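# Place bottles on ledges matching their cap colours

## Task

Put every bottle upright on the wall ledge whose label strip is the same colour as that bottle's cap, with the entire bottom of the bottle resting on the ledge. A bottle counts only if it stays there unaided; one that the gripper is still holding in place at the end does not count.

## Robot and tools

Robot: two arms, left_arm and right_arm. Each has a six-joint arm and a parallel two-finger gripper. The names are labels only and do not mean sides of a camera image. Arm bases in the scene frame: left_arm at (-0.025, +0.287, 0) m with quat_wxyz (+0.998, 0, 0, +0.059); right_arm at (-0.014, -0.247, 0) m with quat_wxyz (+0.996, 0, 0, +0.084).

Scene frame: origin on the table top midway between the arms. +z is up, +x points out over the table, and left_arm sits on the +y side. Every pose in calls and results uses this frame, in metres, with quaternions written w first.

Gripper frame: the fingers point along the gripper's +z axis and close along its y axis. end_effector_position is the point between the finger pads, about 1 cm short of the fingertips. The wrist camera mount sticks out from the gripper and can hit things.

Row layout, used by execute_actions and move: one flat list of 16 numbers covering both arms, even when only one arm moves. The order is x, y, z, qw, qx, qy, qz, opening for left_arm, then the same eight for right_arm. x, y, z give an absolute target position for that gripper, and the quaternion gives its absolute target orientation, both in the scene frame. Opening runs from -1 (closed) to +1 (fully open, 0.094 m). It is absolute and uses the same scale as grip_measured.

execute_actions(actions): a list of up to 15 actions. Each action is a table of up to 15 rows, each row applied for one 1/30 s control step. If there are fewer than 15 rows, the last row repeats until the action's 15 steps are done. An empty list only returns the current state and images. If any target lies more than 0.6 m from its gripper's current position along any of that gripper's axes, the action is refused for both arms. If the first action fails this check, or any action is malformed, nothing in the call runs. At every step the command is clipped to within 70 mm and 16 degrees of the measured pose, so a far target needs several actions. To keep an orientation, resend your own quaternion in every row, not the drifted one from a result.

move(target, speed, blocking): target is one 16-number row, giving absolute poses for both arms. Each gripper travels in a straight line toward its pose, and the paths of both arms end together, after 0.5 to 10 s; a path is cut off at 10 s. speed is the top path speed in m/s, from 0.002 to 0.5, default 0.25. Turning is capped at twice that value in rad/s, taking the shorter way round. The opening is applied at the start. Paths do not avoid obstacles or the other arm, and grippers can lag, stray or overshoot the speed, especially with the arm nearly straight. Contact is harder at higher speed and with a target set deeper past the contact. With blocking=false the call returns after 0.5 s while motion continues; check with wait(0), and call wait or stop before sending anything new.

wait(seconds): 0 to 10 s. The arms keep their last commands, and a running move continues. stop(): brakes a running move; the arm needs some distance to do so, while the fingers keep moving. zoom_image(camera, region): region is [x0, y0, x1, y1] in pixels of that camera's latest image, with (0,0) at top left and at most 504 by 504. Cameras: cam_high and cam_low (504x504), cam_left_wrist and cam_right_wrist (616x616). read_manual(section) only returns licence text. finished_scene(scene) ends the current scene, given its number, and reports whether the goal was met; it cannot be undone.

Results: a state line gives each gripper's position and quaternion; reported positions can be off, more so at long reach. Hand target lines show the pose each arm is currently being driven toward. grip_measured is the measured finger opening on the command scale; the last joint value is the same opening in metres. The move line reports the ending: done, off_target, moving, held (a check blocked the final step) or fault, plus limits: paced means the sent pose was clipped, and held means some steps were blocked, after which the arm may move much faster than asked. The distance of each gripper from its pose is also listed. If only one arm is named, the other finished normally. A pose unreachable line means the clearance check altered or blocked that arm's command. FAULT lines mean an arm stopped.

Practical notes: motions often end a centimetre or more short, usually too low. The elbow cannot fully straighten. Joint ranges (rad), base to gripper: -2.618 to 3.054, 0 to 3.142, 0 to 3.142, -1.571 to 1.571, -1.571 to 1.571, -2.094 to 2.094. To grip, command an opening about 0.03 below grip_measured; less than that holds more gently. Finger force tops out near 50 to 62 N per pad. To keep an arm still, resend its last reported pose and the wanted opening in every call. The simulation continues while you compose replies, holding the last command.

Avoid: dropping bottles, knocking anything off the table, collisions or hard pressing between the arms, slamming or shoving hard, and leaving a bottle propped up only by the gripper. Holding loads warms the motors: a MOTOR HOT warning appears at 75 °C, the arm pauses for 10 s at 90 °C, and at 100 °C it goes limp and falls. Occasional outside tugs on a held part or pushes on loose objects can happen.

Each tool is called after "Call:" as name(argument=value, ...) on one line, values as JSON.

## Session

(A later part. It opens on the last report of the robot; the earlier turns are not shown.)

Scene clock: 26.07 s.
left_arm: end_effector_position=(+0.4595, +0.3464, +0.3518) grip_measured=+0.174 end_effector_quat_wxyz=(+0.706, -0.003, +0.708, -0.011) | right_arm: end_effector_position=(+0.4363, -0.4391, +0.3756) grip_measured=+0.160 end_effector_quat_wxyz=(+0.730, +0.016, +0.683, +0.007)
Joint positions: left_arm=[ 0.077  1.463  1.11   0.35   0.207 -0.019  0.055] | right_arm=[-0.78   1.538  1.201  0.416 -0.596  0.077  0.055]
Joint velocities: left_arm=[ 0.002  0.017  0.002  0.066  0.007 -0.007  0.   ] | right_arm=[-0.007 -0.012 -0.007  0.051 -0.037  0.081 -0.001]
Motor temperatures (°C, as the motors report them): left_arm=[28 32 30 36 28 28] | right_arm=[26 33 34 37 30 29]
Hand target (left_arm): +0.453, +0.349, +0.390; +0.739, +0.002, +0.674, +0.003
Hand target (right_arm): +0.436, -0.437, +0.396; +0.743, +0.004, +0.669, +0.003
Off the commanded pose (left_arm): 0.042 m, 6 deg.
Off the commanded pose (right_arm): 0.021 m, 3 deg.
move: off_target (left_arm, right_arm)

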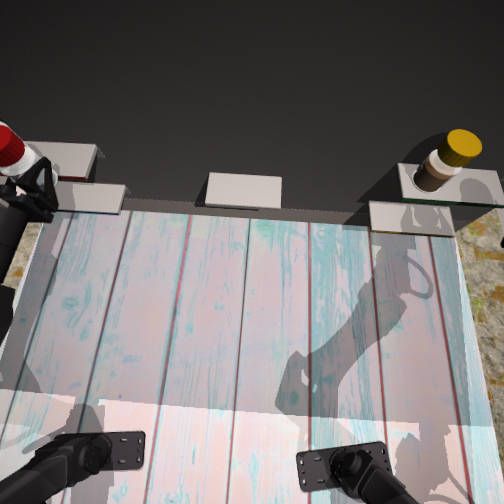

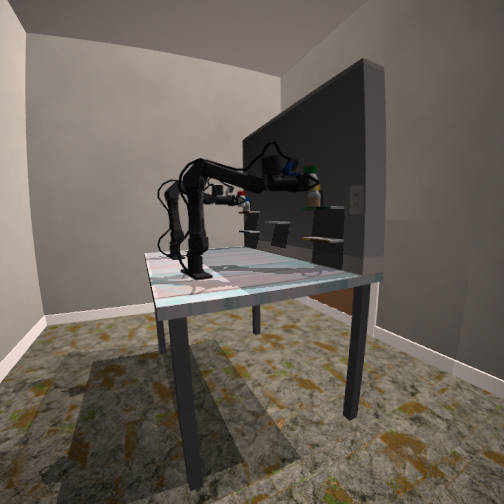

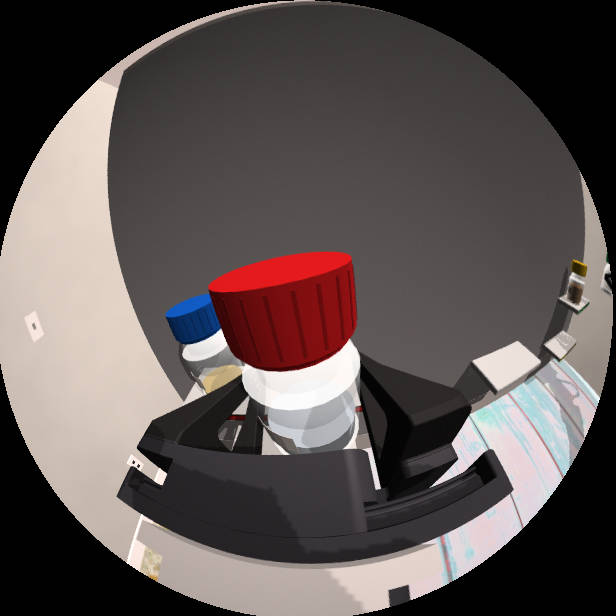

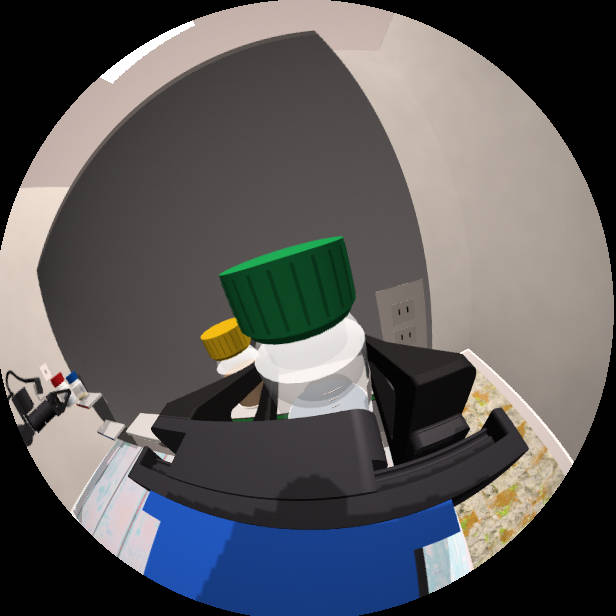

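Call:
execute_actions(actions=[[[0.456,0.352,0.391,0.743,0.003,0.669,0.003,0.13,0.439,-0.435,0.394,0.742,-0.002,0.67,-0.002,0.115],[0.459,0.352,0.391,0.743,0.005,0.669,0.005,0.13,0.443,-0.434,0.393,0.741,-0.004,0.671,-0.004,0.115],[0.463,0.352,0.39,0.743,0.006,0.669,0.006,0.13,0.447,-0.433,0.392,0.74,-0.006,0.672,-0.006,0.115],[0.467,0.352,0.39,0.743,0.006,0.669,0.006,0.13,0.452,-0.432,0.391,0.739,-0.008,0.673,-0.008,0.115],[0.471,0.352,0.389,0.743,0.006,0.669,0.006,0.13,0.457,-0.432,0.39,0.738,-0.01,0.674,-0.01,0.115],[0.475,0.352,0.389,0.743,0.006,0.669,0.006,0.13,0.462,-0.432,0.389,0.737,-0.01,0.676,-0.01,0.115],[0.479,0.352,0.388,0.743,0.006,0.669,0.006,0.13,0.467,-0.432,0.388,0.737,-0.01,0.676,-0.01,0.115],[0.483,0.352,0.388,0.743,0.006,0.669,0.006,0.13,0.472,-0.432,0.387,0.737,-0.01,0.676,-0.01,0.115],[0.487,0.352,0.387,0.743,0.006,0.669,0.006,0.13,0.477,-0.432,0.386,0.737,-0.01,0.676,-0.01,0.115],[0.491,0.352,0.387,0.743,0.006,0.669,0.006,0.13,0.482,-0.432,0.385,0.737,-0.01,0.676,-0.01,0.115],[0.495,0.352,0.386,0.743,0.006,0.669,0.006,0.13,0.487,-0.432,0.384,0.737,-0.01,0.676,-0.01,0.115],[0.499,0.352,0.386,0.743,0.006,0.669,0.006,0.13,0.492,-0.432,0.383,0.737,-0.01,0.676,-0.01,0.115],[0.503,0.352,0.385,0.743,0.006,0.669,0.006,0.13,0.497,-0.432,0.382,0.737,-0.01,0.676,-0.01,0.115],[0.507,0.352,0.385,0.743,0.006,0.669,0.006,0.13,0.502,-0.432,0.381,0.737,-0.01,0.676,-0.01,0.115],[0.511,0.352,0.384,0.743,0.006,0.669,0.006,0.13,0.507,-0.432,0.38,0.737,-0.01,0.676,-0.01,0.115]],[[0.515,0.352,0.384,0.743,0.006,0.669,0.006,0.13,0.512,-0.432,0.379,0.737,-0.01,0.676,-0.01,0.115],[0.519,0.352,0.383,0.743,0.006,0.669,0.006,0.13,0.517,-0.432,0.378,0.737,-0.01,0.676,-0.01,0.115],[0.523,0.352,0.383,0.743,0.006,0.669,0.006,0.13,0.522,-0.432,0.377,0.737,-0.01,0.676,-0.01,0.115],[0.527,0.352,0.382,0.743,0.006,0.669,0.006,0.13,0.526,-0.432,0.376,0.737,-0.01,0.676,-0.01,0.115],[0.531,0.352,0.382,0.743,0.006,0.669,0.006,0.13,0.53,-0.432,0.375,0.737,-0.01,0.676,-0.01,0.115],[0.535,0.352,0.381,0.743,0.006,0.669,0.006,0.13,0.534,-0.432,0.374,0.737,-0.01,0.676,-0.01,0.115],[0.538,0.352,0.381,0.743,0.006,0.669,0.006,0.13,0.538,-0.432,0.373,0.737,-0.01,0.676,-0.01,0.115],[0.541,0.352,0.38,0.743,0.006,0.669,0.006,0.13,0.541,-0.432,0.372,0.737,-0.01,0.676,-0.01,0.115],[0.543,0.352,0.38,0.743,0.006,0.669,0.006,0.13,0.544,-0.432,0.372,0.737,-0.01,0.676,-0.01,0.115],[0.545,0.352,0.38,0.743,0.006,0.669,0.006,0.13,0.546,-0.432,0.372,0.737,-0.01,0.676,-0.01,0.115]]])

Scene clock: 27.73 s.
left_arm: end_effector_position=(+0.5430, +0.3548, +0.3382) grip_measured=+0.174 end_effector_quat_wxyz=(+0.706, -0.003, +0.708, -0.002) | right_arm: end_effector_position=(+0.5440, -0.4311, +0.3440) grip_measured=+0.160 end_effector_quat_wxyz=(+0.718, -0.000, +0.696, +0.006)
Joint positions: left_arm=[ 0.051  1.785  1.394  0.389  0.169 -0.006  0.055] | right_arm=[-0.626  1.891  1.518  0.407 -0.467  0.024  0.055]
Joint velocities: left_arm=[-0.007  0.022  0.017 -0.066 -0.007 -0.022  0.001] | right_arm=[-0.017 -0.007  0.027 -0.037 -0.022  0.007  0.   ]
Motor temperatures (°C, as the motors report them): left_arm=[28 32 30 36 28 28] | right_arm=[26 33 34 37 30 29]
Hand target (left_arm): +0.541, +0.351, +0.379; +0.743, +0.006, +0.669, +0.007
Hand target (right_arm): +0.544, -0.430, +0.371; +0.737, -0.010, +0.676, -0.010
Off the commanded pose (left_arm): 0.042 m, 6 deg.
Off the commanded pose (right_arm): 0.028 m, 4 deg.

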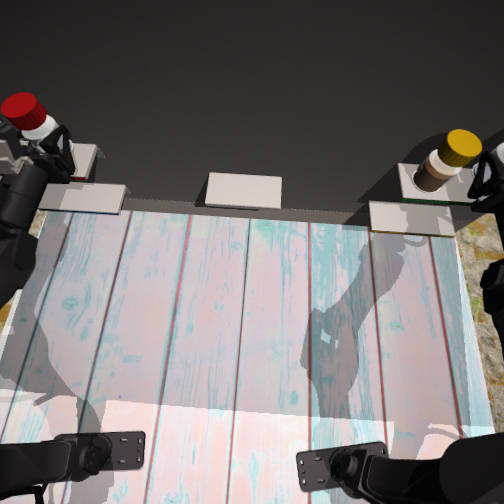

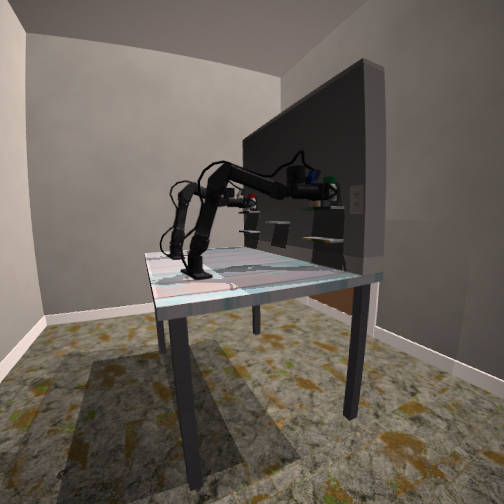

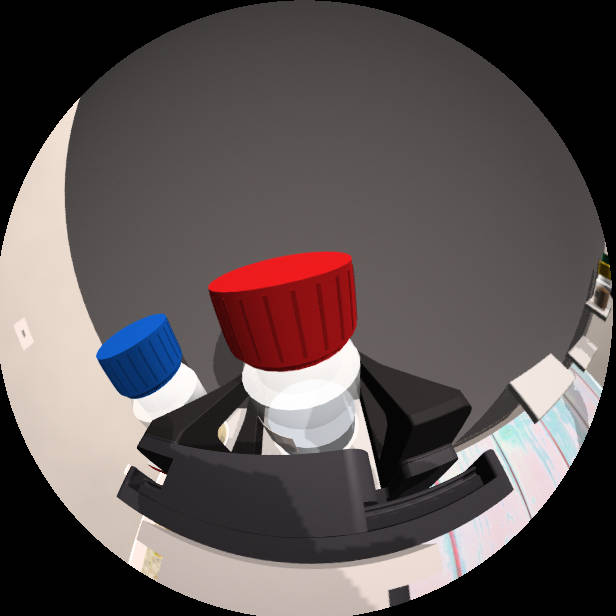

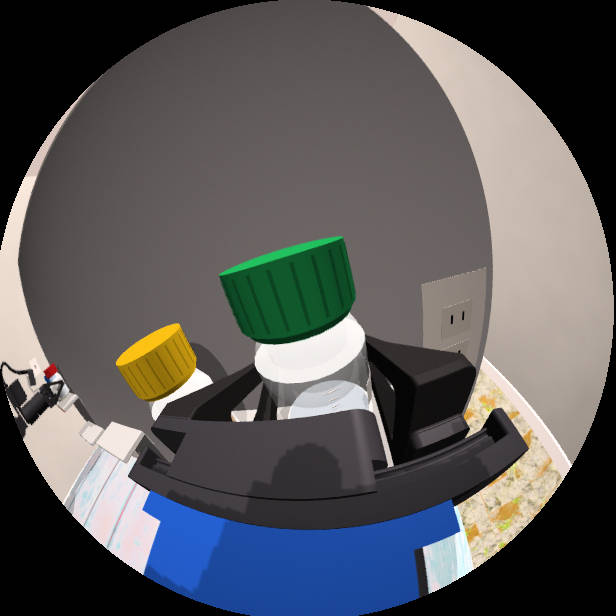

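Call:
execute_actions(actions=[[[0.543,0.35,0.378,0.743,0.006,0.669,0.006,0.13,0.544,-0.432,0.37,0.736,-0.01,0.677,-0.01,0.115],[0.542,0.348,0.376,0.743,0.006,0.669,0.006,0.13,0.544,-0.432,0.368,0.735,-0.01,0.678,-0.01,0.115],[0.542,0.346,0.374,0.743,0.006,0.669,0.006,0.13,0.544,-0.432,0.366,0.734,-0.01,0.679,-0.01,0.115],[0.542,0.345,0.372,0.743,0.006,0.669,0.006,0.13,0.544,-0.432,0.364,0.733,-0.01,0.68,-0.01,0.115],[0.542,0.345,0.37,0.743,0.006,0.669,0.006,0.13,0.544,-0.432,0.362,0.732,-0.01,0.681,-0.01,0.115],[0.542,0.345,0.368,0.742,0.006,0.67,0.006,0.13,0.544,-0.432,0.36,0.731,-0.01,0.682,-0.01,0.115],[0.542,0.345,0.366,0.741,0.006,0.671,0.006,0.13,0.544,-0.432,0.358,0.731,-0.01,0.682,-0.01,0.115],[0.542,0.345,0.364,0.74,0.006,0.672,0.006,0.13,0.544,-0.432,0.356,0.731,-0.01,0.682,-0.01,0.115],[0.542,0.345,0.362,0.739,0.006,0.673,0.006,0.13,0.544,-0.432,0.354,0.731,-0.01,0.682,-0.01,0.115],[0.542,0.345,0.36,0.738,0.006,0.674,0.006,0.13,0.544,-0.432,0.352,0.73,-0.01,0.683,-0.01,0.115],[0.542,0.345,0.358,0.737,0.006,0.675,0.006,0.13,0.544,-0.432,0.35,0.729,-0.01,0.684,-0.01,0.115],[0.542,0.345,0.356,0.736,0.006,0.676,0.006,0.13,0.544,-0.432,0.348,0.728,-0.01,0.685,-0.01,0.115],[0.542,0.345,0.354,0.735,0.006,0.678,0.006,0.13,0.544,-0.432,0.346,0.727,-0.01,0.686,-0.01,0.115],[0.542,0.345,0.352,0.733,0.005,0.68,0.005,0.13,0.544,-0.432,0.344,0.726,-0.009,0.687,-0.009,0.115],[0.542,0.345,0.35,0.731,0.005,0.682,0.005,0.13,0.544,-0.432,0.342,0.725,-0.008,0.688,-0.008,0.115]],[[0.542,0.346,0.348,0.729,0.005,0.684,0.005,0.13,0.544,-0.432,0.34,0.724,-0.008,0.689,-0.008,0.115],[0.542,0.346,0.346,0.727,0.004,0.686,0.004,0.13,0.544,-0.432,0.338,0.723,-0.007,0.691,-0.007,0.115],[0.543,0.346,0.344,0.725,0.004,0.688,0.004,0.13,0.544,-0.432,0.336,0.721,-0.006,0.693,-0.006,0.115],[0.543,0.347,0.342,0.723,0.003,0.69,0.003,0.13,0.545,-0.432,0.334,0.72,-0.005,0.694,-0.005,0.115],[0.543,0.347,0.34,0.721,0.003,0.692,0.003,0.13,0.545,-0.432,0.332,0.718,-0.004,0.696,-0.004,0.115],[0.544,0.347,0.338,0.719,0.002,0.694,0.002,0.13,0.545,-0.432,0.33,0.717,-0.003,0.697,-0.003,0.115],[0.544,0.348,0.336,0.717,0.002,0.696,0.002,0.13,0.545,-0.432,0.328,0.715,-0.002,0.699,-0.002,0.115],[0.544,0.348,0.334,0.715,0.001,0.698,0.001,0.13,0.546,-0.432,0.326,0.714,-0.001,0.70,-0.001,0.115],[0.545,0.348,0.332,0.714,0.001,0.70,0.001,0.13,0.546,-0.432,0.324,0.713,0,0.701,0,0.115],[0.545,0.348,0.33,0.712,0,0.702,0,0.13,0.546,-0.432,0.322,0.712,0,0.702,0,0.115],[0.545,0.348,0.328,0.711,0,0.703,0,0.13,0.546,-0.432,0.322,0.712,0,0.702,0,0.115]]])

Scene clock: 29.30 s.
left_arm: end_effector_position=(+0.5458, +0.3473, +0.3214) grip_measured=+0.174 end_effector_quat_wxyz=(+0.701, -0.001, +0.713, -0.002) | right_arm: end_effector_position=(+0.5463, -0.4333, +0.3220) grip_measured=+0.160 end_effector_quat_wxyz=(+0.708, +0.002, +0.706, +0.004)
Joint positions: left_arm=[ 0.033  1.8    1.361  0.423  0.153 -0.002  0.055] | right_arm=[-0.626  1.908  1.483  0.429 -0.461  0.011  0.055]
Joint velocities: left_arm=[-0.017 -0.007 -0.017  0.007 -0.081 -0.066  0.   ] | right_arm=[-0.002 -0.012  0.017 -0.081  0.051  0.007 -0.001]
Motor temperatures (°C, as the motors report them): left_arm=[28 32 30 37 28 28] | right_arm=[26 33 34 37 30 29]
Hand target (left_arm): +0.545, +0.348, +0.328; +0.711, +0.000, +0.703, -0.000
Hand target (right_arm): +0.546, -0.432, +0.322; +0.712, -0.000, +0.702, +0.000
Off the commanded pose (left_arm): 0.007 m, 2 deg.
Off the commanded pose (right_arm): 0.001 m, 1 deg.

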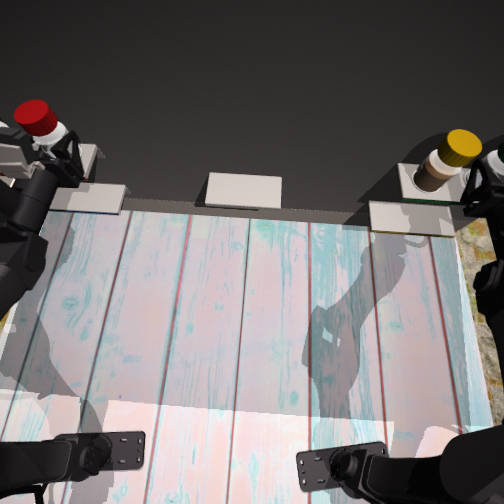

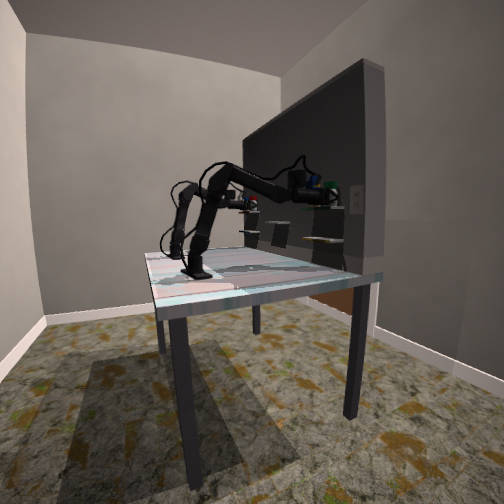

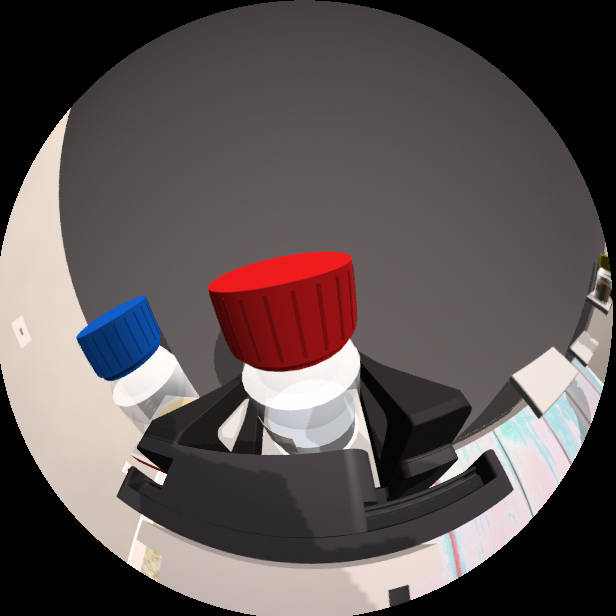

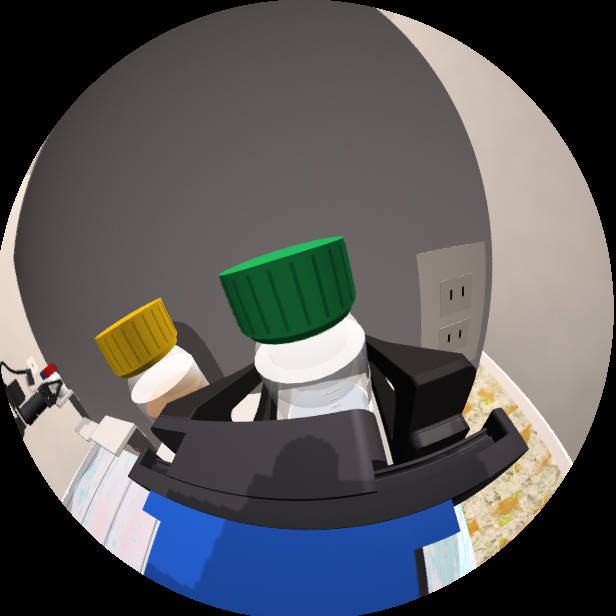

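Call:
execute_actions(actions=[[[0.545,0.348,0.329,0.711,0,0.703,0,0.4,0.546,-0.433,0.323,0.71,0,0.704,0,0.4],[0.545,0.348,0.33,0.711,0,0.703,0,0.8,0.546,-0.433,0.324,0.71,0,0.704,0,0.8],[0.545,0.348,0.33,0.711,0,0.703,0,0.8,0.546,-0.433,0.324,0.71,0,0.704,0,0.8],[0.545,0.348,0.33,0.711,0,0.703,0,0.8,0.546,-0.433,0.324,0.71,0,0.704,0,0.8],[0.545,0.348,0.33,0.711,0,0.703,0,0.8,0.546,-0.433,0.324,0.71,0,0.704,0,0.8],[0.545,0.348,0.331,0.712,0,0.702,0,0.8,0.546,-0.433,0.325,0.71,0,0.704,0,0.8],[0.543,0.348,0.332,0.713,0,0.701,0,0.8,0.544,-0.433,0.326,0.71,0,0.704,0,0.8],[0.54,0.348,0.333,0.714,0,0.70,0,0.8,0.541,-0.433,0.327,0.71,0,0.704,0,0.8],[0.536,0.348,0.334,0.714,0,0.70,0,0.8,0.537,-0.433,0.328,0.71,0,0.704,0,0.8],[0.531,0.348,0.335,0.714,0,0.70,0,0.8,0.532,-0.433,0.328,0.71,0,0.704,0,0.8],[0.526,0.348,0.336,0.714,0,0.70,0,0.8,0.527,-0.433,0.328,0.71,0,0.704,0,0.8],[0.521,0.348,0.336,0.714,0,0.70,0,0.8,0.522,-0.433,0.328,0.71,0,0.704,0,0.8],[0.516,0.348,0.336,0.714,0,0.70,0,0.8,0.517,-0.433,0.328,0.71,0,0.704,0,0.8],[0.511,0.348,0.336,0.714,0,0.70,0,0.8,0.512,-0.433,0.328,0.71,0,0.704,0,0.8],[0.506,0.348,0.336,0.714,0,0.70,0,0.8,0.507,-0.433,0.328,0.71,0,0.704,0,0.8]],[[0.501,0.348,0.336,0.714,0,0.70,0,0.8,0.502,-0.433,0.328,0.71,0,0.704,0,0.8],[0.496,0.348,0.336,0.714,0,0.70,0,0.8,0.497,-0.433,0.328,0.71,0,0.704,0,0.8],[0.491,0.348,0.336,0.714,0,0.70,0,0.8,0.492,-0.433,0.328,0.71,0,0.704,0,0.8],[0.486,0.348,0.336,0.714,0,0.70,0,0.8,0.487,-0.433,0.328,0.71,0,0.704,0,0.8],[0.481,0.348,0.336,0.714,0,0.70,0,0.8,0.482,-0.433,0.328,0.71,0,0.704,0,0.8],[0.476,0.349,0.336,0.714,0,0.70,0,0.8,0.477,-0.432,0.328,0.71,0,0.704,0,0.8],[0.472,0.351,0.336,0.714,0,0.70,0,0.8,0.473,-0.43,0.328,0.71,0,0.704,0,0.8],[0.468,0.354,0.336,0.714,0,0.70,0,0.8,0.469,-0.427,0.328,0.71,0,0.704,0,0.8],[0.465,0.358,0.336,0.714,0,0.70,0,0.8,0.466,-0.423,0.328,0.71,0,0.704,0,0.8],[0.463,0.363,0.336,0.714,0,0.70,0,0.8,0.464,-0.418,0.328,0.71,0,0.704,0,0.8],[0.462,0.369,0.336,0.714,0,0.70,0,0.8,0.463,-0.412,0.328,0.71,0,0.704,0,0.8],[0.462,0.375,0.336,0.714,0,0.70,0,0.8,0.463,-0.406,0.328,0.71,0,0.704,0,0.8],[0.462,0.381,0.336,0.714,0,0.70,0,0.8,0.463,-0.4,0.328,0.71,0,0.704,0,0.8],[0.462,0.388,0.336,0.714,0,0.70,0,0.8,0.463,-0.393,0.328,0.71,0,0.704,0,0.8],[0.462,0.395,0.336,0.714,0,0.70,0,0.8,0.463,-0.386,0.328,0.71,0,0.704,0,0.8]],[[0.462,0.402,0.336,0.714,0,0.70,0,0.9,0.463,-0.379,0.328,0.71,0,0.704,0,0.9],[0.462,0.409,0.336,0.714,0,0.70,0,0.9,0.463,-0.372,0.328,0.71,0,0.704,0,0.9],[0.462,0.416,0.336,0.714,0,0.70,0,0.9,0.463,-0.365,0.328,0.71,0,0.704,0,0.9],[0.462,0.423,0.336,0.714,0,0.70,0,0.9,0.463,-0.358,0.328,0.71,0,0.704,0,0.9],[0.462,0.43,0.336,0.714,0,0.70,0,0.9,0.463,-0.351,0.328,0.71,0,0.704,0,0.9],[0.462,0.437,0.336,0.714,0,0.70,0,0.9,0.463,-0.345,0.328,0.71,0,0.704,0,0.9],[0.462,0.443,0.336,0.714,0,0.70,0,0.9,0.463,-0.34,0.328,0.71,0,0.704,0,0.9],[0.462,0.448,0.336,0.714,0,0.70,0,0.9,0.463,-0.336,0.328,0.71,0,0.704,0,0.9],[0.462,0.452,0.336,0.714,0,0.70,0,0.9,0.463,-0.333,0.328,0.71,0,0.704,0,0.9],[0.462,0.455,0.336,0.714,0,0.70,0,0.9,0.463,-0.331,0.328,0.71,0,0.704,0,0.9]]])

Call:
wait(seconds=0.2)

Scene clock: 31.43 s.
left_arm: end_effector_position=(+0.4596, +0.4591, +0.3182) grip_measured=+0.897 end_effector_quat_wxyz=(+0.701, -0.016, +0.713, +0.008) | right_arm: end_effector_position=(+0.4660, -0.3275, +0.3350) grip_measured=+0.897 end_effector_quat_wxyz=(+0.715, -0.011, +0.699, +0.012)
Joint positions: left_arm=[ 0.375  1.622  1.143  0.46   0.459 -0.002  0.089] | right_arm=[-0.45   1.485  1.035  0.474 -0.313  0.008  0.089]
Joint velocities: left_arm=[-0.007 -0.007  0.027 -0.081  0.198  0.051 -0.   ] | right_arm=[ 0.007  0.002 -0.032 -0.022  0.154  0.022  0.001]
Motor temperatures (°C, as the motors report them): left_arm=[28 32 30 37 28 28] | right_arm=[26 33 34 37 30 29]
Hand target (left_arm): +0.462, +0.455, +0.336; +0.714, -0.000, +0.700, +0.000
Hand target (right_arm): +0.462, -0.331, +0.328; +0.710, -0.001, +0.705, -0.000
Off the commanded pose (left_arm): 0.018 m, 3 deg.
Off the commanded pose (right_arm): 0.008 m, 2 deg.

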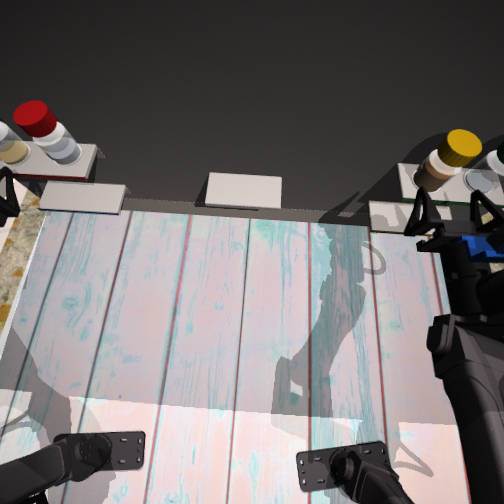

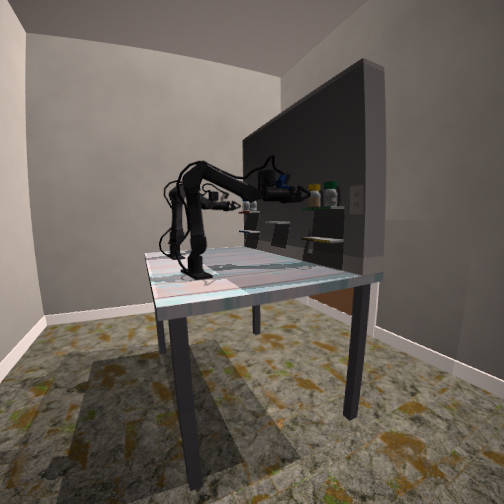

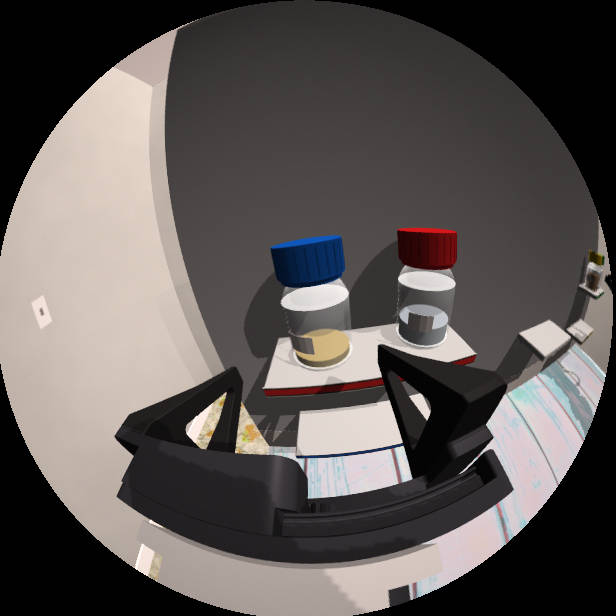

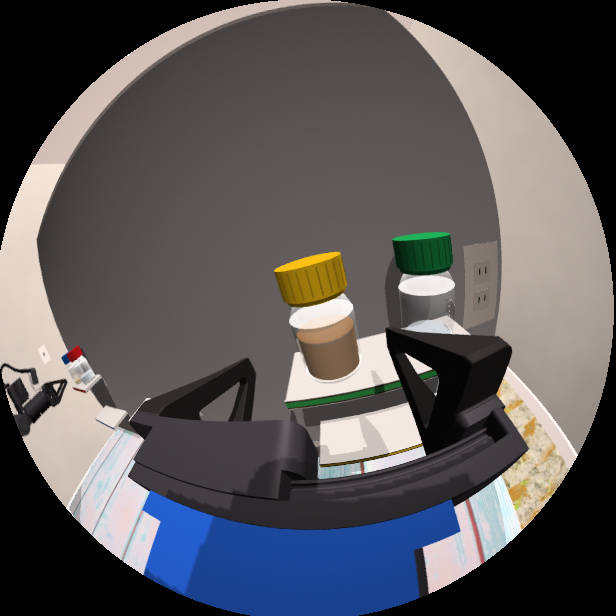

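Scene clock: 31.63 s.
left_arm: end_effector_position=(+0.4599, +0.4557, +0.3200) grip_measured=+0.897 end_effector_quat_wxyz=(+0.702, -0.008, +0.712, +0.002) | right_arm: end_effector_position=(+0.4660, -0.3308, +0.3350) grip_measured=+0.897 end_effector_quat_wxyz=(+0.715, -0.004, +0.699, +0.005)
Joint positions: left_arm=[ 0.375  1.622  1.147  0.46   0.479 -0.002  0.089] | right_arm=[-0.45   1.485  1.035  0.474 -0.295  0.008  0.089]
Joint velocities: left_arm=[-0.007 -0.002  0.007  0.066  0.051 -0.007  0.001] | right_arm=[-0.017  0.012 -0.007  0.007  0.066 -0.051  0.   ]
Motor temperatures (°C, as the motors report them): left_arm=[28 32 31 37 28 28] | right_arm=[26 33 34 37 30 29]
Hand target (left_arm): +0.462, +0.455, +0.336; +0.714, -0.000, +0.700, +0.000
Hand target (right_arm): +0.462, -0.331, +0.328; +0.710, -0.001, +0.705, -0.000
Off the commanded pose (left_arm): 0.016 m, 2 deg.
Off the commanded pose (right_arm): 0.008 m, 1 deg.
wait: 0.20 s; no rest

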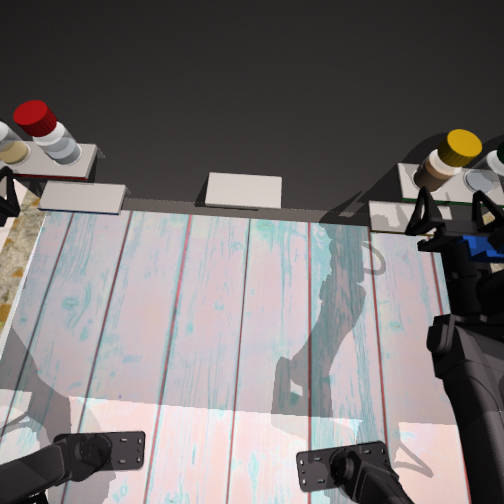

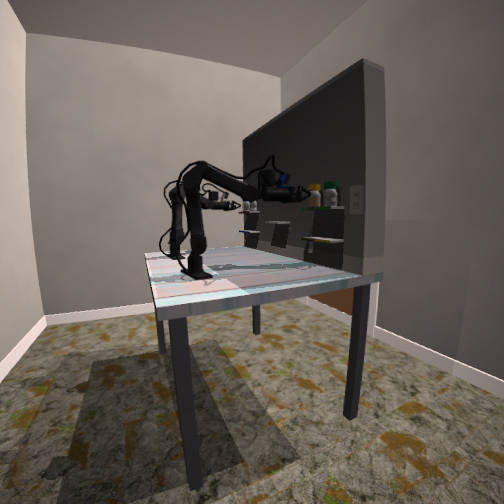

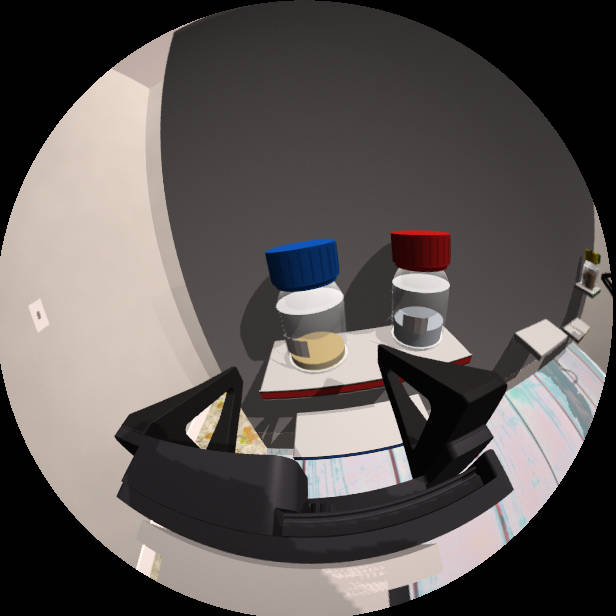

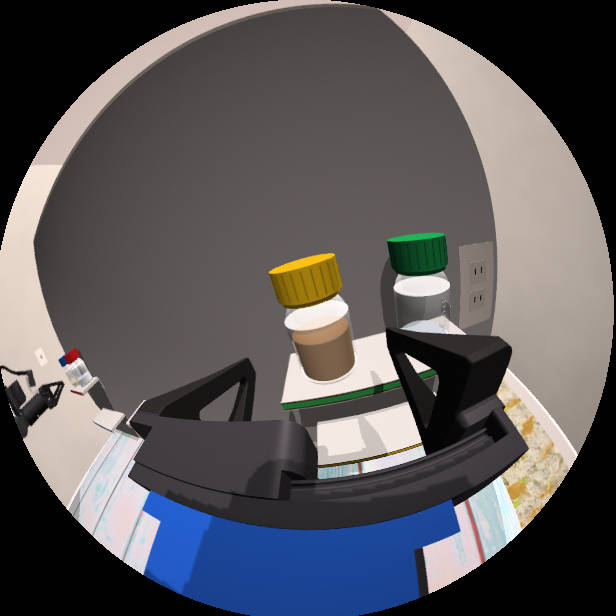

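Call:
move(target=[0.544,0.452,0.333,0.712,0,0.702,0,0.9,0.546,-0.333,0.323,0.707,0,0.707,0,0.9], speed=0.15)

Scene clock: 32.90 s.
left_arm: end_effector_position=(+0.5405, +0.4521, +0.3210) grip_measured=+0.897 end_effector_quat_wxyz=(+0.705, -0.001, +0.709, -0.003) | right_arm: end_effector_position=(+0.5418, -0.3330, +0.3172) grip_measured=+0.897 end_effector_quat_wxyz=(+0.707, +0.002, +0.707, +0.004)
Joint positions: left_arm=[ 0.284  1.891  1.466  0.418  0.404 -0.002  0.089] | right_arm=[-0.397  1.771  1.29   0.483 -0.232  0.008  0.089]
Joint velocities: left_arm=[ 0.002 -0.022  0.012  0.051 -0.051 -0.066  0.   ] | right_arm=[-0.007 -0.002  0.037 -0.066 -0.007  0.066  0.   ]
Motor temperatures (°C, as the motors report them): left_arm=[28 32 31 37 28 28] | right_arm=[26 33 34 37 30 29]
Hand target (left_arm): +0.543, +0.451, +0.333; +0.712, +0.000, +0.702, +0.000
Hand target (right_arm): +0.546, -0.332, +0.323; +0.707, -0.000, +0.707, -0.000
Off the commanded pose (left_arm): 0.013 m, 1 deg.
Off the commanded pose (right_arm): 0.007 m, 0 deg.
move: off_target (left_arm)

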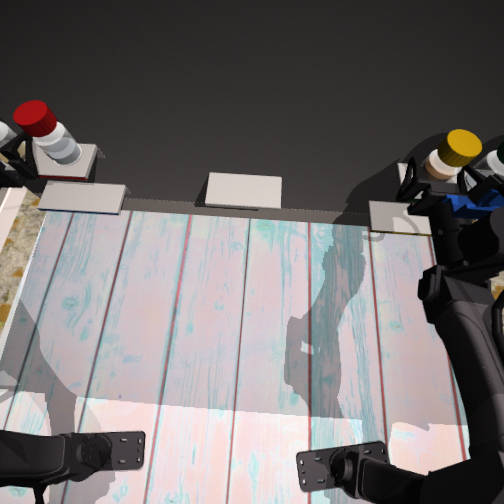

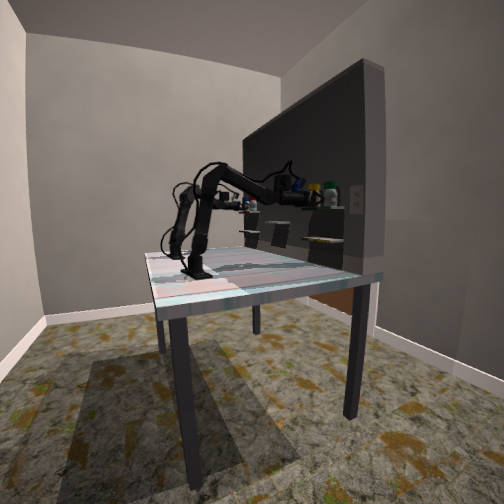

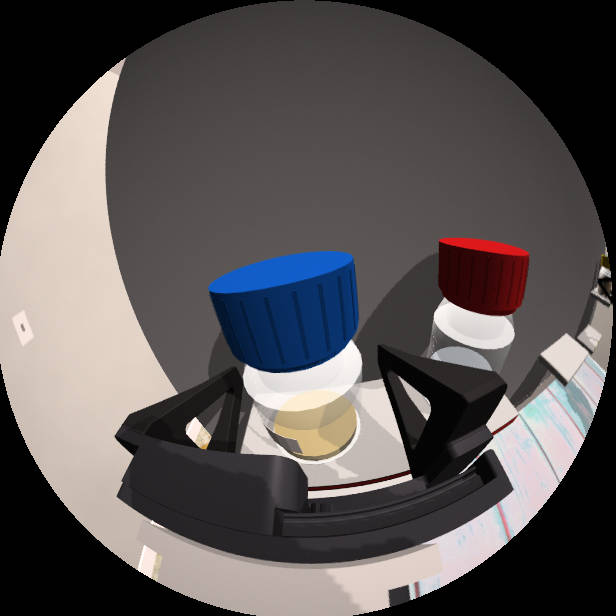

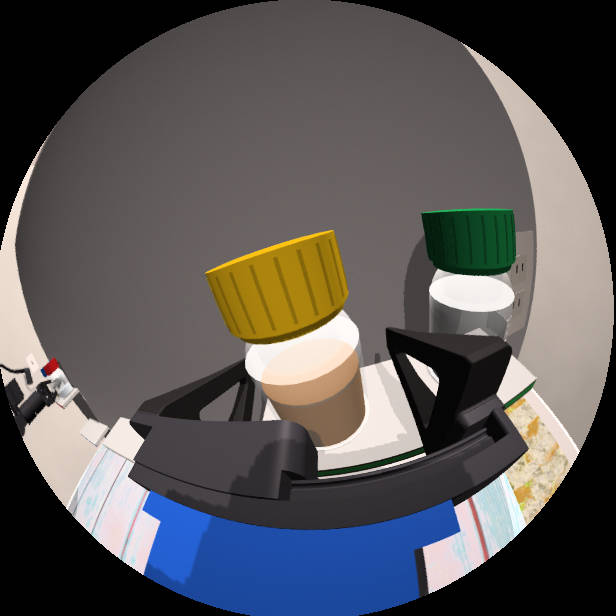

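Call:
execute_actions(actions=[[[0.543,0.452,0.333,0.712,0,0.702,0,0.9,0.545,-0.329,0.324,0.707,0,0.707,0,0.9],[0.543,0.452,0.333,0.712,0,0.702,0,0.13,0.545,-0.326,0.325,0.707,0,0.707,0,0.7],[0.543,0.452,0.333,0.712,0,0.702,0,0.13,0.545,-0.326,0.325,0.707,0,0.707,0,0.6],[0.543,0.452,0.333,0.712,0,0.702,0,0.13,0.545,-0.326,0.325,0.707,0,0.707,0,0.5],[0.543,0.452,0.333,0.712,0,0.702,0,0.13,0.545,-0.327,0.325,0.707,0,0.707,0,0.115],[0.543,0.452,0.333,0.712,0,0.702,0,0.13,0.545,-0.328,0.325,0.707,0,0.707,0,0.115],[0.543,0.452,0.333,0.712,0,0.702,0,0.13,0.545,-0.328,0.325,0.707,0,0.707,0,0.115],[0.543,0.452,0.333,0.712,0,0.702,0,0.13,0.545,-0.328,0.325,0.707,0,0.707,0,0.115],[0.543,0.452,0.333,0.712,0,0.702,0,0.13,0.545,-0.328,0.325,0.707,0,0.707,0,0.115],[0.543,0.452,0.333,0.712,0,0.702,0,0.13,0.545,-0.328,0.325,0.707,0,0.707,0,0.115],[0.543,0.452,0.336,0.714,0,0.70,0,0.13,0.545,-0.328,0.328,0.709,0,0.705,0,0.115],[0.543,0.452,0.34,0.717,0,0.697,0,0.13,0.545,-0.328,0.332,0.712,0,0.702,0,0.115],[0.542,0.452,0.344,0.72,0,0.694,0,0.13,0.544,-0.328,0.336,0.715,0,0.699,0,0.115],[0.542,0.452,0.348,0.723,0,0.691,0,0.13,0.544,-0.328,0.34,0.718,0,0.696,0,0.115],[0.541,0.452,0.352,0.726,0,0.688,0,0.13,0.543,-0.328,0.344,0.721,0,0.693,0,0.115]],[[0.541,0.452,0.356,0.729,0,0.685,0,0.13,0.543,-0.328,0.348,0.724,0,0.69,0,0.115],[0.54,0.452,0.36,0.732,0,0.682,0,0.13,0.542,-0.328,0.352,0.727,0,0.687,0,0.115],[0.54,0.452,0.364,0.735,0,0.678,0,0.13,0.542,-0.328,0.356,0.73,0,0.684,0,0.115],[0.539,0.452,0.368,0.738,0,0.675,0,0.13,0.541,-0.328,0.36,0.733,0,0.68,0,0.115],[0.539,0.452,0.372,0.741,0,0.672,0,0.13,0.541,-0.328,0.364,0.735,0,0.678,0,0.115],[0.538,0.452,0.376,0.743,0,0.669,0,0.13,0.54,-0.328,0.368,0.737,0,0.676,0,0.115],[0.537,0.452,0.38,0.743,0,0.669,0,0.13,0.539,-0.328,0.372,0.737,0,0.676,0,0.115],[0.535,0.452,0.383,0.743,0,0.669,0,0.13,0.537,-0.328,0.375,0.737,0,0.676,0,0.115],[0.532,0.452,0.385,0.743,0,0.669,0,0.13,0.534,-0.328,0.377,0.737,0,0.676,0,0.115],[0.528,0.452,0.386,0.743,0,0.669,0,0.13,0.53,-0.328,0.378,0.737,0,0.676,0,0.115],[0.524,0.452,0.386,0.743,0,0.669,0,0.13,0.526,-0.328,0.378,0.737,0,0.676,0,0.115],[0.52,0.452,0.386,0.743,0,0.669,0,0.13,0.522,-0.328,0.378,0.737,0,0.676,0,0.115],[0.516,0.452,0.386,0.743,0,0.669,0,0.13,0.518,-0.328,0.378,0.737,0,0.676,0,0.115],[0.511,0.452,0.386,0.743,0,0.669,0,0.13,0.513,-0.328,0.378,0.737,0,0.676,0,0.115],[0.506,0.452,0.386,0.743,0,0.669,0,0.13,0.508,-0.328,0.378,0.737,0,0.676,0,0.115]],[[0.501,0.452,0.386,0.743,0,0.669,0,0.13,0.503,-0.328,0.378,0.737,0,0.676,0,0.115],[0.496,0.452,0.386,0.743,0,0.669,0,0.13,0.498,-0.328,0.378,0.737,0,0.676,0,0.115],[0.491,0.452,0.386,0.743,0,0.669,0,0.13,0.493,-0.328,0.378,0.737,0,0.676,0,0.115],[0.486,0.452,0.386,0.743,0,0.669,0,0.13,0.488,-0.328,0.378,0.737,0,0.676,0,0.115],[0.481,0.452,0.386,0.743,0,0.669,0,0.13,0.483,-0.328,0.378,0.737,0,0.676,0,0.115],[0.476,0.452,0.386,0.743,0,0.669,0,0.13,0.478,-0.328,0.378,0.737,0,0.676,0,0.115],[0.471,0.452,0.386,0.743,0,0.669,0,0.13,0.473,-0.328,0.378,0.737,0,0.676,0,0.115],[0.466,0.452,0.386,0.743,0,0.669,0,0.13,0.468,-0.328,0.378,0.737,0,0.676,0,0.115],[0.461,0.452,0.386,0.743,0,0.669,0,0.13,0.463,-0.328,0.378,0.737,0,0.676,0,0.115],[0.456,0.452,0.386,0.743,0,0.669,0,0.13,0.458,-0.328,0.378,0.737,0,0.676,0,0.115],[0.451,0.452,0.385,0.743,0,0.669,0,0.13,0.453,-0.328,0.377,0.737,0,0.676,0,0.115],[0.447,0.452,0.383,0.743,0,0.669,0,0.13,0.449,-0.328,0.375,0.737,0,0.676,0,0.115],[0.443,0.452,0.381,0.743,0,0.669,0,0.13,0.445,-0.328,0.373,0.737,0,0.676,0,0.115],[0.44,0.452,0.378,0.743,0,0.669,0,0.13,0.442,-0.328,0.37,0.737,0,0.676,0,0.115],[0.438,0.452,0.375,0.743,0,0.669,0,0.13,0.44,-0.328,0.367,0.737,0,0.676,0,0.115]]])

Scene clock: 35.10 s.
left_arm: end_effector_position=(+0.4542, +0.4577, +0.3519) grip_measured=+0.170 end_effector_quat_wxyz=(+0.716, -0.016, +0.698, -0.003) | right_arm: end_effector_position=(+0.4542, -0.3312, +0.3565) grip_measured=+0.153 end_effector_quat_wxyz=(+0.719, +0.007, +0.695, -0.002)
Joint positions: left_arm=[ 0.386  1.589  1.2    0.419  0.484 -0.041  0.055] | right_arm=[-0.448  1.424  1.056  0.404 -0.266  0.018  0.054]
Joint velocities: left_arm=[ 0.139 -0.364 -0.559  0.183  0.11  -0.051 -0.   ] | right_arm=[-0.1   -0.379 -0.505  0.066 -0.11   0.007 -0.001]
Motor temperatures (°C, as the motors report them): left_arm=[28 32 31 37 28 28] | right_arm=[26 33 34 38 30 29]
Hand target (left_arm): +0.440, +0.453, +0.374; +0.741, +0.001, +0.671, +0.002
Hand target (right_arm): +0.442, -0.330, +0.367; +0.736, +0.000, +0.677, -0.000
Off the commanded pose (left_arm): 0.029 m, 5 deg.
Off the commanded pose (right_arm): 0.018 m, 3 deg.

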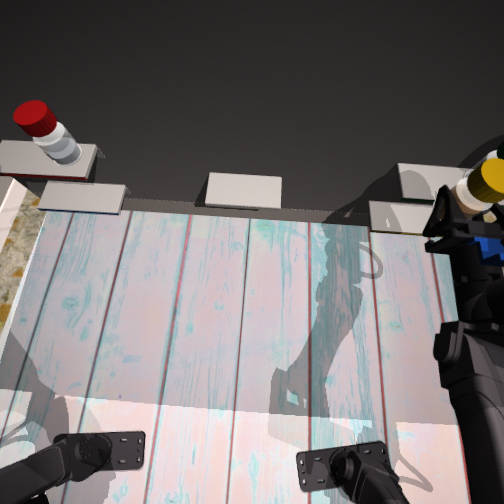

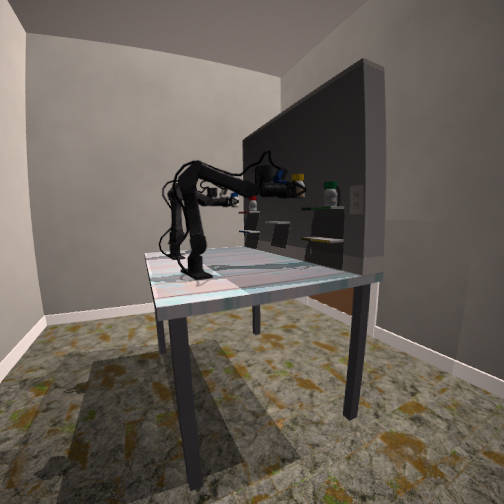

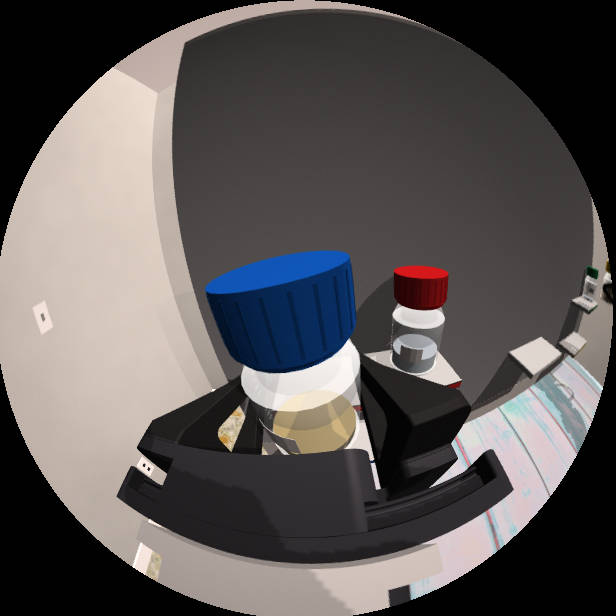

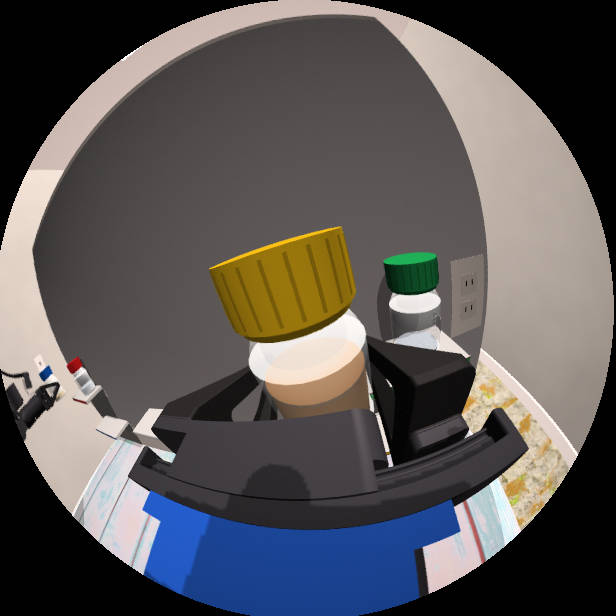

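Call:
move(target=[0.452,0.39,0.22,0.731,0.006,0.682,0.006,0.13,0.454,-0.365,0.208,0.731,-0.008,0.682,-0.008,0.115], speed=0.25)

Scene clock: 38.13 s.
left_arm: end_effector_position=(+0.4484, +0.3902, +0.2051) grip_measured=+0.170 end_effector_quat_wxyz=(+0.712, -0.002, +0.703, -0.003) | right_arm: end_effector_position=(+0.4554, -0.3633, +0.1952) grip_measured=+0.153 end_effector_quat_wxyz=(+0.715, -0.002, +0.699, -0.003)
Joint positions: left_arm=[ 0.216  1.735  0.716  1.033  0.335 -0.012  0.055] | right_arm=[-0.551  1.779  0.702  1.101 -0.38   0.002  0.054]
Joint velocities: left_arm=[-0.007 -0.012 -0.007  0.007  0.007 -0.007  0.001] | right_arm=[-0.017  0.022 -0.002 -0.037  0.007  0.037 -0.   ]
Motor temperatures (°C, as the motors report them): left_arm=[28 32 31 38 28 28] | right_arm=[26 33 34 39 30 29]
Hand target (left_arm): +0.450, +0.390, +0.220; +0.731, +0.006, +0.683, +0.007
Hand target (right_arm): +0.455, -0.365, +0.207; +0.731, -0.008, +0.682, -0.008
Off the commanded pose (left_arm): 0.015 m, 4 deg.
Off the commanded pose (right_arm): 0.013 m, 3 deg.
move: off_target (left_arm, right_arm)

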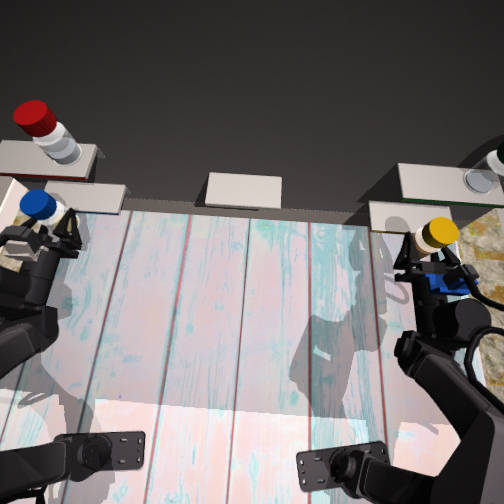

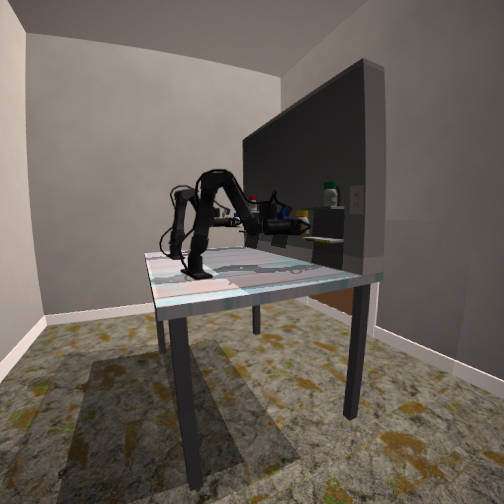

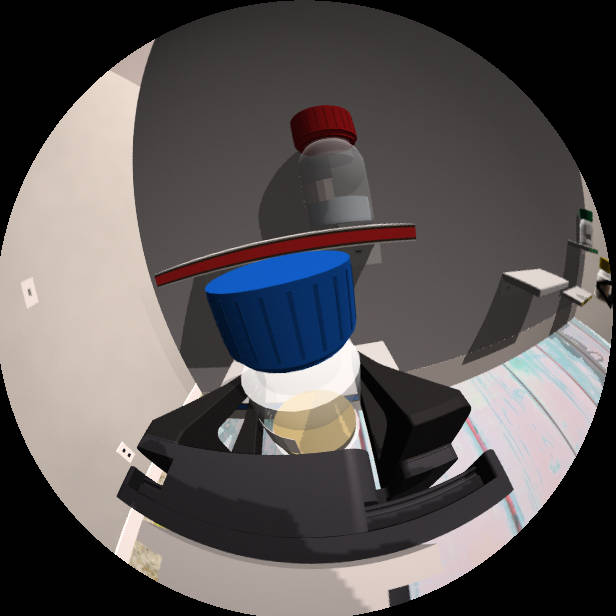

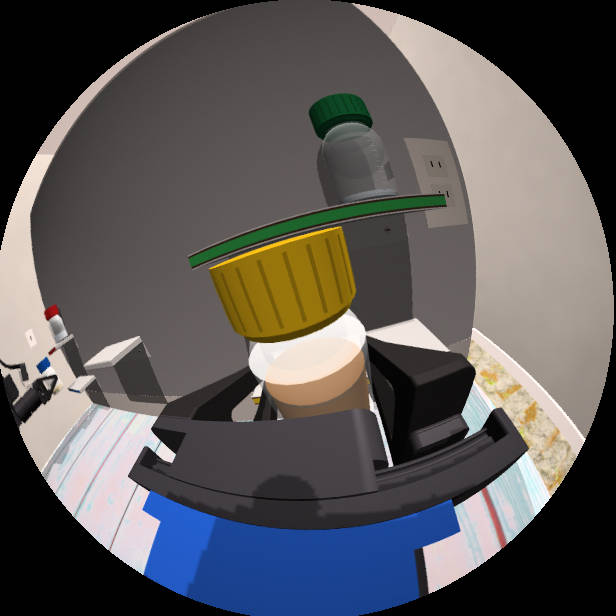

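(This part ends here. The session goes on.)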